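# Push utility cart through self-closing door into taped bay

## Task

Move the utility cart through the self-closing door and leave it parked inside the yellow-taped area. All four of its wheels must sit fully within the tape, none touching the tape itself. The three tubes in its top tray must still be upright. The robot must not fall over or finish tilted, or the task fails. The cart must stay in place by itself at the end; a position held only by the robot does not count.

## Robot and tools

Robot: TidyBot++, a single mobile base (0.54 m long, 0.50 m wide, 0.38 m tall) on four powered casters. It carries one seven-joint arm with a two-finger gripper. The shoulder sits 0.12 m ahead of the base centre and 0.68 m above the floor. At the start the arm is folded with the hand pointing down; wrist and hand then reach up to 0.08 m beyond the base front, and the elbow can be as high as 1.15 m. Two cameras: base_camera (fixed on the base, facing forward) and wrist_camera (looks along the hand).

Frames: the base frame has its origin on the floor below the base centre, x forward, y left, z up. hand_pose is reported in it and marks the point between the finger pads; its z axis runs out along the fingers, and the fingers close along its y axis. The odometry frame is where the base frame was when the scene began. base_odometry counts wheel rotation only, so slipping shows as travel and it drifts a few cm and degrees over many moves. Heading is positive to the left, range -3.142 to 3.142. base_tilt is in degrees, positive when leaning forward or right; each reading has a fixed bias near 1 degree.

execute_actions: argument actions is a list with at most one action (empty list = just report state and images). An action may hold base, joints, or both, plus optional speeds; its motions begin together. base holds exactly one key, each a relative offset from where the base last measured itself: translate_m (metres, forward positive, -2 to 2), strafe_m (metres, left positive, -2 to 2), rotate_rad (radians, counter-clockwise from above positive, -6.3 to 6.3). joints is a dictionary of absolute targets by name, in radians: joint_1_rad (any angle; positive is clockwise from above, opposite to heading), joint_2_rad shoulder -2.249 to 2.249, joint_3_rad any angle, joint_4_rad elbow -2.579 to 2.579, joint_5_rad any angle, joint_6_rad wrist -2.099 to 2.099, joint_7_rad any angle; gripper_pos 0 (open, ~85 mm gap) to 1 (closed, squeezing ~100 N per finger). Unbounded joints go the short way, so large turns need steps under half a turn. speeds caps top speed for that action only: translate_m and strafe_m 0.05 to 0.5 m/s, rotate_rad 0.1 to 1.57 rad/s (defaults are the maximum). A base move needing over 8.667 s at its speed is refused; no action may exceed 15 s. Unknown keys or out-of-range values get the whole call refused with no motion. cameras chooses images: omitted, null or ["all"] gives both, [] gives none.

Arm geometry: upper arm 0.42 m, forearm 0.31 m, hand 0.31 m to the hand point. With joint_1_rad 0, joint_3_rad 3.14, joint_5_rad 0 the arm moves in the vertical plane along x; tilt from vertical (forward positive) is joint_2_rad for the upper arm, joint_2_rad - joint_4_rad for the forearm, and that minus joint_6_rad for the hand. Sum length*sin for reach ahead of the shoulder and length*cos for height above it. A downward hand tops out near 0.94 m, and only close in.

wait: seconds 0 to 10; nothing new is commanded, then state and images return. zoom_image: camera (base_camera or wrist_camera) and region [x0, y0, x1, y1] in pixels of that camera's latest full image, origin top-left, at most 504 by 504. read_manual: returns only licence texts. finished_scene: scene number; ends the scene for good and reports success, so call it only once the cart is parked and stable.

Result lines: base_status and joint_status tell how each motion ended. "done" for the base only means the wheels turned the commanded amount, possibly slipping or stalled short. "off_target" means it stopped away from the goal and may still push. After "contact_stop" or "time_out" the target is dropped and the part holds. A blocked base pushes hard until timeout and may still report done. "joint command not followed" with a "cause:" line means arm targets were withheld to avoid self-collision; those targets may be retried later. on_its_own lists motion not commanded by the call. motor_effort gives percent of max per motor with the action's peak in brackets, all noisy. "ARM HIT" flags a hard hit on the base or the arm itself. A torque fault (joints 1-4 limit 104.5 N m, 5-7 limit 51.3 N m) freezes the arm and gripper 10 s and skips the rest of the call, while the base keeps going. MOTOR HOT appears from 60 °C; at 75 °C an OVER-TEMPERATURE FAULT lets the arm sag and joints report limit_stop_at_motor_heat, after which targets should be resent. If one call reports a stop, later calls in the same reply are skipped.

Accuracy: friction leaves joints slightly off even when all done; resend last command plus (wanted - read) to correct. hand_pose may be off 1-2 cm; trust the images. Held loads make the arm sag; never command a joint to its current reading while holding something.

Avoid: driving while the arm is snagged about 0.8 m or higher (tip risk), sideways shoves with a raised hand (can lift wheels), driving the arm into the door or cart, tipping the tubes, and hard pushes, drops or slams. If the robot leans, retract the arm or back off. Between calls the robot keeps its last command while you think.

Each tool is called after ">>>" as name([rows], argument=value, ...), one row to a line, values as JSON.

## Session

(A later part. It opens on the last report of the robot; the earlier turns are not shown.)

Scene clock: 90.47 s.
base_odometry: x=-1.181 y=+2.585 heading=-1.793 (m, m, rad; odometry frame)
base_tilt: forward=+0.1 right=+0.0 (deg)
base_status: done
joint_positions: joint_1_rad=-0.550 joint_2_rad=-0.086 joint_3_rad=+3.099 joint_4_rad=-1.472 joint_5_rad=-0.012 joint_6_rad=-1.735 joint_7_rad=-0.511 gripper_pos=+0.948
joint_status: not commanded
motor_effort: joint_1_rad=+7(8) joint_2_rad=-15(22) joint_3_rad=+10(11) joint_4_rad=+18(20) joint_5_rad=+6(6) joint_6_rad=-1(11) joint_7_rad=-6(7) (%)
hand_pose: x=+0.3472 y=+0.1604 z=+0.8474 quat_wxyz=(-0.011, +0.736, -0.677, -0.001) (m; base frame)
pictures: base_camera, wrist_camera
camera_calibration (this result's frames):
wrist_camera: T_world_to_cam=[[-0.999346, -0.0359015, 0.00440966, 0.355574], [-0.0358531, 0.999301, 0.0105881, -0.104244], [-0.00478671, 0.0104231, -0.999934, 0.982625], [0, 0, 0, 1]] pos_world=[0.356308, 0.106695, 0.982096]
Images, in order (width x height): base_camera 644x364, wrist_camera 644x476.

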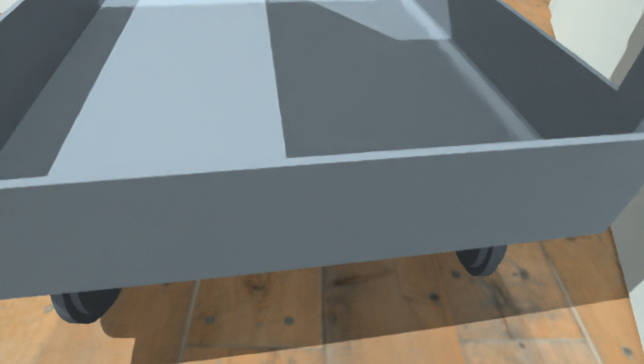

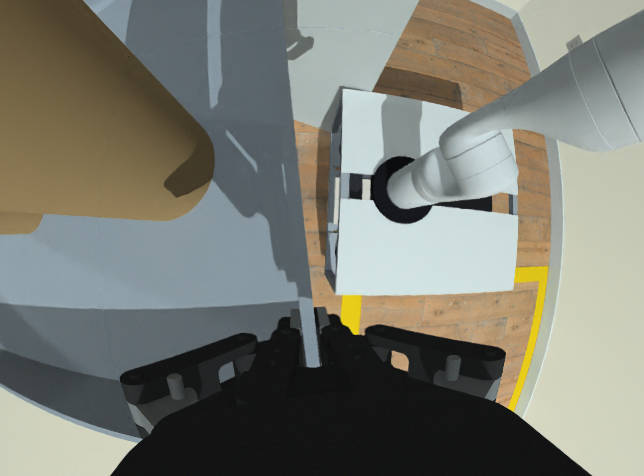

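>>> execute_actions([
  {"base": {"rotate_rad": 1.05}, "speeds": {"rotate_rad": 0.26}, "joints": {"joint_7_rad": -0.50}},
])

Scene clock: 97.67 s.
base_odometry: x=-1.181 y=+2.585 heading=-0.744 (m, m, rad; odometry frame)
base_tilt: forward=+0.1 right=+0.0 (deg)
base_status: done
joint_positions: joint_1_rad=-0.493 joint_2_rad=-0.097 joint_3_rad=+3.165 joint_4_rad=-1.483 joint_5_rad=+0.022 joint_6_rad=-1.754 joint_7_rad=-0.537 gripper_pos=+0.948
joint_status: all done
motor_effort: joint_1_rad=-4(15) joint_2_rad=-13(20) joint_3_rad=-2(14) joint_4_rad=+20(24) joint_5_rad=+0(12) joint_6_rad=+2(10) joint_7_rad=+4(12) (%)
hand_pose: x=+0.3616 y=+0.1169 z=+0.8473 quat_wxyz=(+0.001, +0.682, -0.732, +0.009) (m; base frame)
pictures: base_camera, wrist_camera
camera_calibration (this result's frames):
wrist_camera: T_world_to_cam=[[-0.992964, 0.118316, 0.0047987, 0.347715], [0.11819, 0.992765, -0.0211674, -0.0883245], [-0.00726843, -0.0204513, -0.999764, 0.987383], [0, 0, 0, 1]] pos_world=[0.362885, 0.0667384, 0.983613]
Images, in order (width x height): base_camera 644x364, wrist_camera 644x476.

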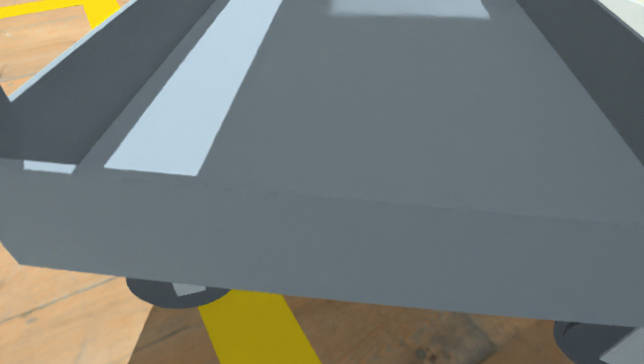

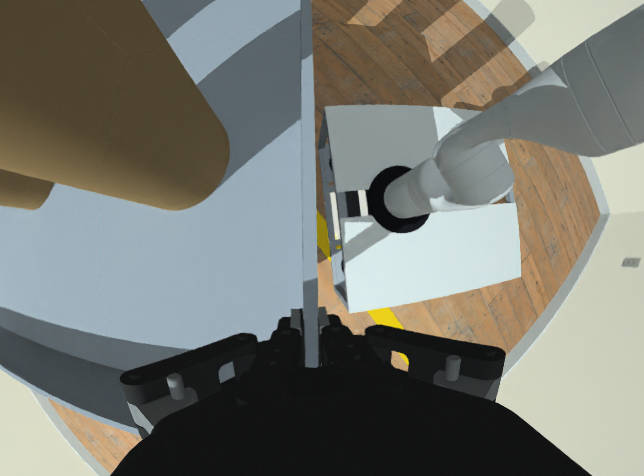

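>>> execute_actions([
  {"base": {"rotate_rad": 1.05}, "speeds": {"rotate_rad": 0.3}, "joints": {"joint_7_rad": -0.47}},
])

Scene clock: 103.07 s.
base_odometry: x=-1.181 y=+2.585 heading=+0.305 (m, m, rad; odometry frame)
base_tilt: forward=+0.1 right=+0.0 (deg)
base_status: done
joint_positions: joint_1_rad=-0.510 joint_2_rad=-0.096 joint_3_rad=+3.148 joint_4_rad=-1.482 joint_5_rad=+0.025 joint_6_rad=-1.754 joint_7_rad=-0.494 gripper_pos=+0.948
joint_status: all done
motor_effort: joint_1_rad=+0(13) joint_2_rad=-16(17) joint_3_rad=+1(13) joint_4_rad=+14(21) joint_5_rad=+1(11) joint_6_rad=-6(7) joint_7_rad=-1(9) (%)
hand_pose: x=+0.3580 y=+0.1242 z=+0.8472 quat_wxyz=(+0.002, +0.709, -0.706, +0.012) (m; base frame)
pictures: base_camera, wrist_camera
camera_calibration (this result's frames):
wrist_camera: T_world_to_cam=[[-0.999047, 0.0435515, 0.00305425, 0.356235], [0.043457, 0.998713, -0.0261604, -0.0648778], [-0.00418964, -0.0260027, -0.999653, 0.986929], [0, 0, 0, 1]] pos_world=[0.36285, 0.0749425, 0.983801]
Images, in order (width x height): base_camera 644x364, wrist_camera 644x476.

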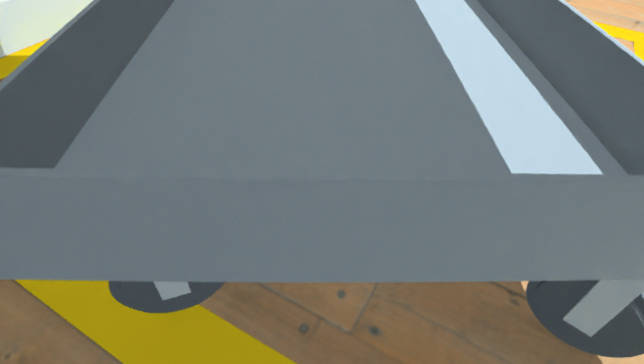

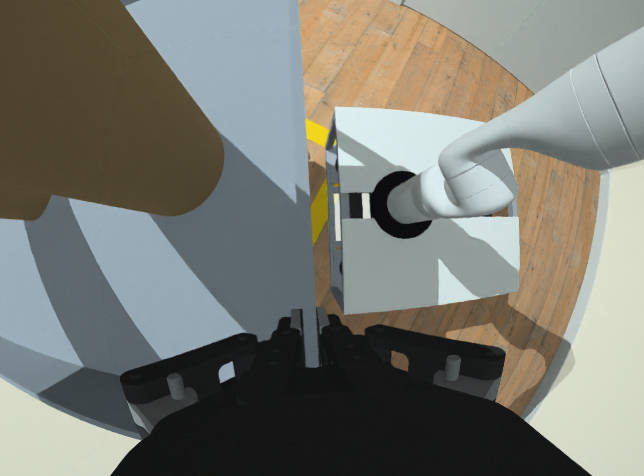

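>>> execute_actions([
  {"base": {"translate_m": 0.23}, "speeds": {"translate_m": 0.17}},
])

Scene clock: 105.50 s.
base_odometry: x=-0.961 y=+2.655 heading=+0.306 (m, m, rad; odometry frame)
base_tilt: forward=+0.1 right=+0.0 (deg)
base_status: done
joint_positions: joint_1_rad=-0.535 joint_2_rad=-0.103 joint_3_rad=+3.118 joint_4_rad=-1.487 joint_5_rad=-0.010 joint_6_rad=-1.760 joint_7_rad=-0.466 gripper_pos=+0.948
joint_status: not commanded
motor_effort: joint_1_rad=+2(5) joint_2_rad=-13(16) joint_3_rad=+4(9) joint_4_rad=+17(28) joint_5_rad=-4(7) joint_6_rad=-4(10) joint_7_rad=-5(6) (%)
hand_pose: x=+0.3409 y=+0.1441 z=+0.8474 quat_wxyz=(+0.000, +0.740, -0.673, -0.004) (m; base frame)
pictures: base_camera, wrist_camera
camera_calibration (this result's frames):
wrist_camera: T_world_to_cam=[[-0.998671, -0.0463441, 0.0225486, 0.334553], [-0.0463898, 0.998922, -0.0015064, -0.0743372], [-0.0224545, -0.00255042, -0.999745, 0.990463], [0, 0, 0, 1]] pos_world=[0.3529, 0.0922877, 0.982554]
Images, in order (width x height): base_camera 644x364, wrist_camera 644x476.

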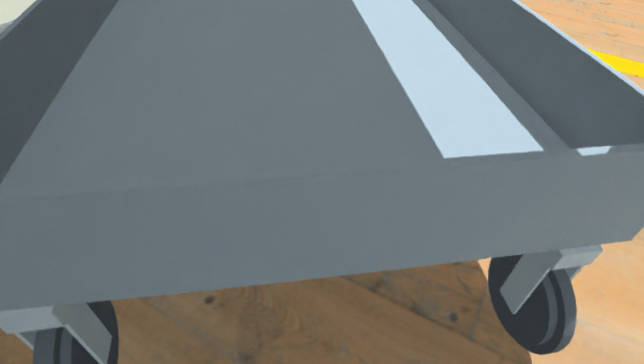

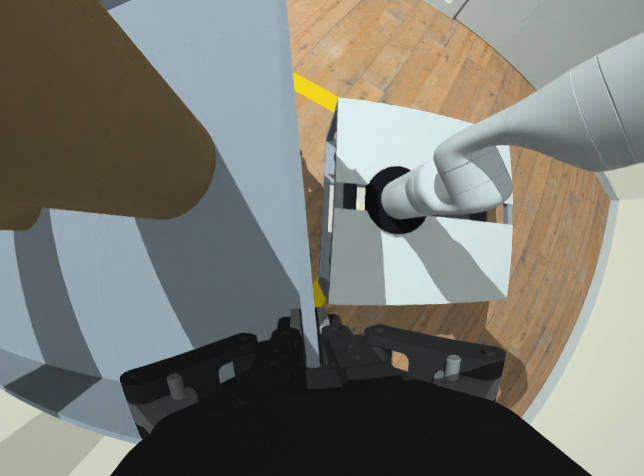

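>>> zoom_image(camera="wrist_camera", region=[270, 50, 370, 330])

>>> zoom_image(camera="base_camera", region=[484, 0, 644, 120])

Region (270, 50, 370, 330) of wrist_camera's 644x476 image, scaled by 1.800; it fills the left 180 columns of this view, and the rest is white.

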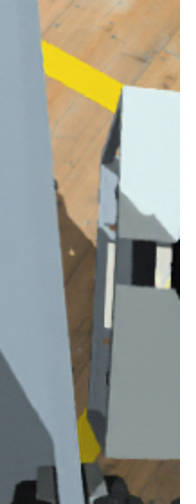

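Region (484, 0, 644, 120) of base_camera's 644x364 image, scaled by 3.150; it fills the top 378 rows of this view, and the rest is white.

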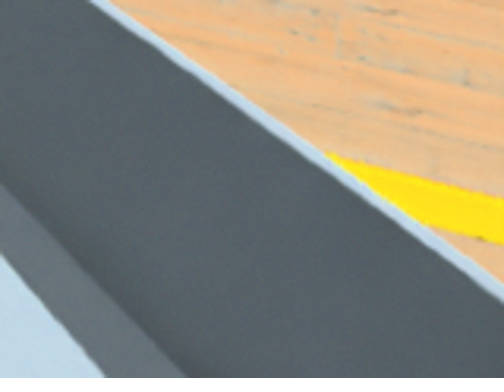

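>>> zoom_image(camera="base_camera", region=[0, 130, 504, 364])

>>> zoom_image(camera="wrist_camera", region=[0, 300, 200, 476])

Region (0, 130, 504, 364) of base_camera's 644x364 image, scaled by 1.000; it fills the top 234 rows of this view, and the rest is white.

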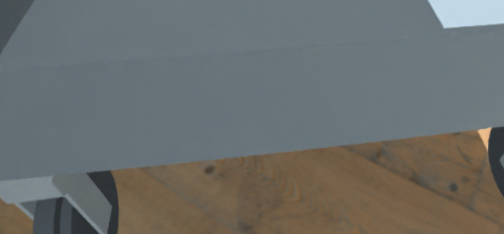

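Region (0, 300, 200, 476) of wrist_camera's 644x476 image, scaled by 2.520; it fills the top 444 rows of this view, and the rest is white.

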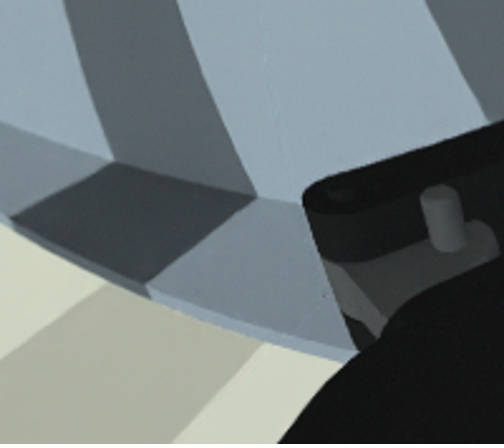

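>>> execute_actions([
  {"joints": {"gripper_pos": 0.5, "joint_1_rad": -0.535, "joint_3_rad": 3.12}},
])

Scene clock: 113.47 s.
base_odometry: x=-0.961 y=+2.655 heading=+0.306 (m, m, rad; odometry frame)
base_tilt: forward=+0.1 right=+0.0 (deg)
base_status: not commanded
joint_positions: joint_1_rad=-0.535 joint_2_rad=-0.103 joint_3_rad=+3.118 joint_4_rad=-1.487 joint_5_rad=-0.010 joint_6_rad=-1.760 joint_7_rad=-0.466 gripper_pos=+0.500
joint_status: all done
motor_effort: joint_1_rad=-1(2) joint_2_rad=-12(14) joint_3_rad=+1(4) joint_4_rad=+18(20) joint_5_rad=+0(4) joint_6_rad=+0(5) joint_7_rad=+0(4) (%)
hand_pose: x=+0.3409 y=+0.1441 z=+0.8473 quat_wxyz=(+0.000, +0.739, -0.673, -0.004) (m; base frame)
pictures: base_camera, wrist_camera
camera_calibration (this result's frames):
wrist_camera: T_world_to_cam=[[-0.99867, -0.0461801, 0.0229271, 0.334296], [-0.0462309, 0.998929, -0.00168896, -0.0742325], [-0.0228245, -0.00274666, -0.999736, 0.990501], [0, 0, 0, 1]] pos_world=[0.353027, 0.0923114, 0.982449]
Images, in order (width x height): base_camera 644x364, wrist_camera 644x476.

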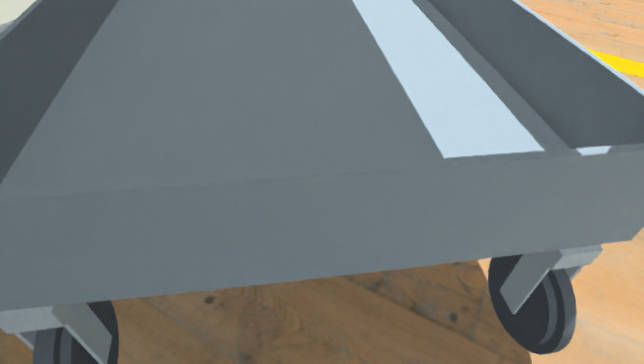

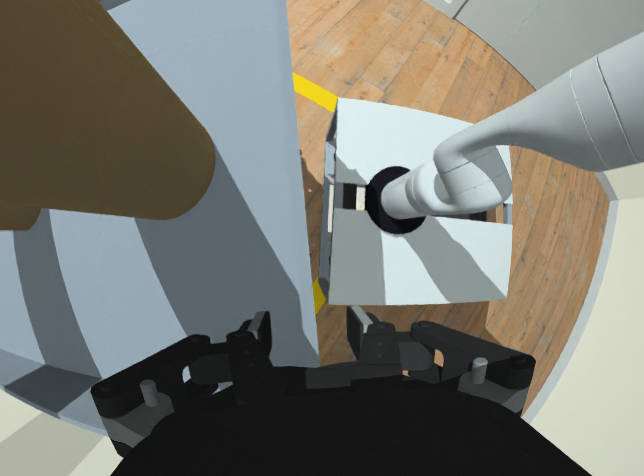

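>>> execute_actions([
  {"joints": {"joint_2_rad": -0.06, "joint_4_rad": -1.222, "joint_6_rad": -1.998}},
])

Scene clock: 115.27 s.
base_odometry: x=-0.961 y=+2.655 heading=+0.306 (m, m, rad; odometry frame)
base_tilt: forward=+0.2 right=+0.0 (deg)
base_status: not commanded
joint_positions: joint_1_rad=-0.535 joint_2_rad=-0.076 joint_3_rad=+3.118 joint_4_rad=-1.241 joint_5_rad=-0.010 joint_6_rad=-1.962 joint_7_rad=-0.466 gripper_pos=+0.500
joint_status: all done
motor_effort: joint_1_rad=-2(1) joint_2_rad=-13(13) joint_3_rad=+1(1) joint_4_rad=+18(19) joint_5_rad=+0(1) joint_6_rad=+0(0) joint_7_rad=+0(0) (%)
hand_pose: x=+0.3382 y=+0.1422 z=+0.9143 quat_wxyz=(-0.008, +0.740, -0.672, -0.001) (m; base frame)
pictures: base_camera, wrist_camera
camera_calibration (this result's frames):
wrist_camera: T_world_to_cam=[[-0.998806, -0.0482845, 0.00745187, 0.344419], [-0.0482322, 0.998811, 0.00704819, -0.0796562], [-0.00778333, 0.00668035, -0.999947, 1.05123], [0, 0, 0, 1]] pos_world=[0.348348, 0.089169, 1.04917]
Images, in order (width x height): base_camera 644x364, wrist_camera 644x476.

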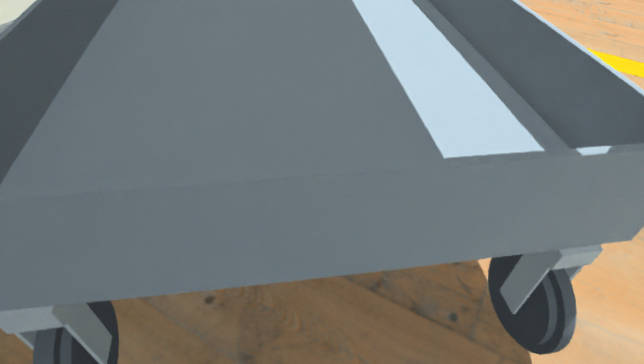

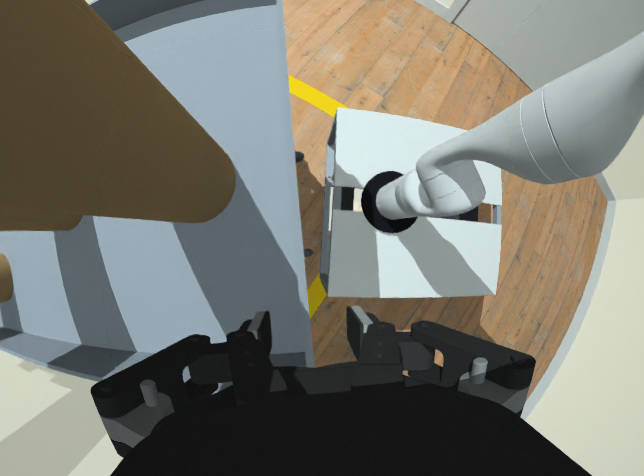

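>>> finished_scene(scene=2)

The scene is finished: the task was done.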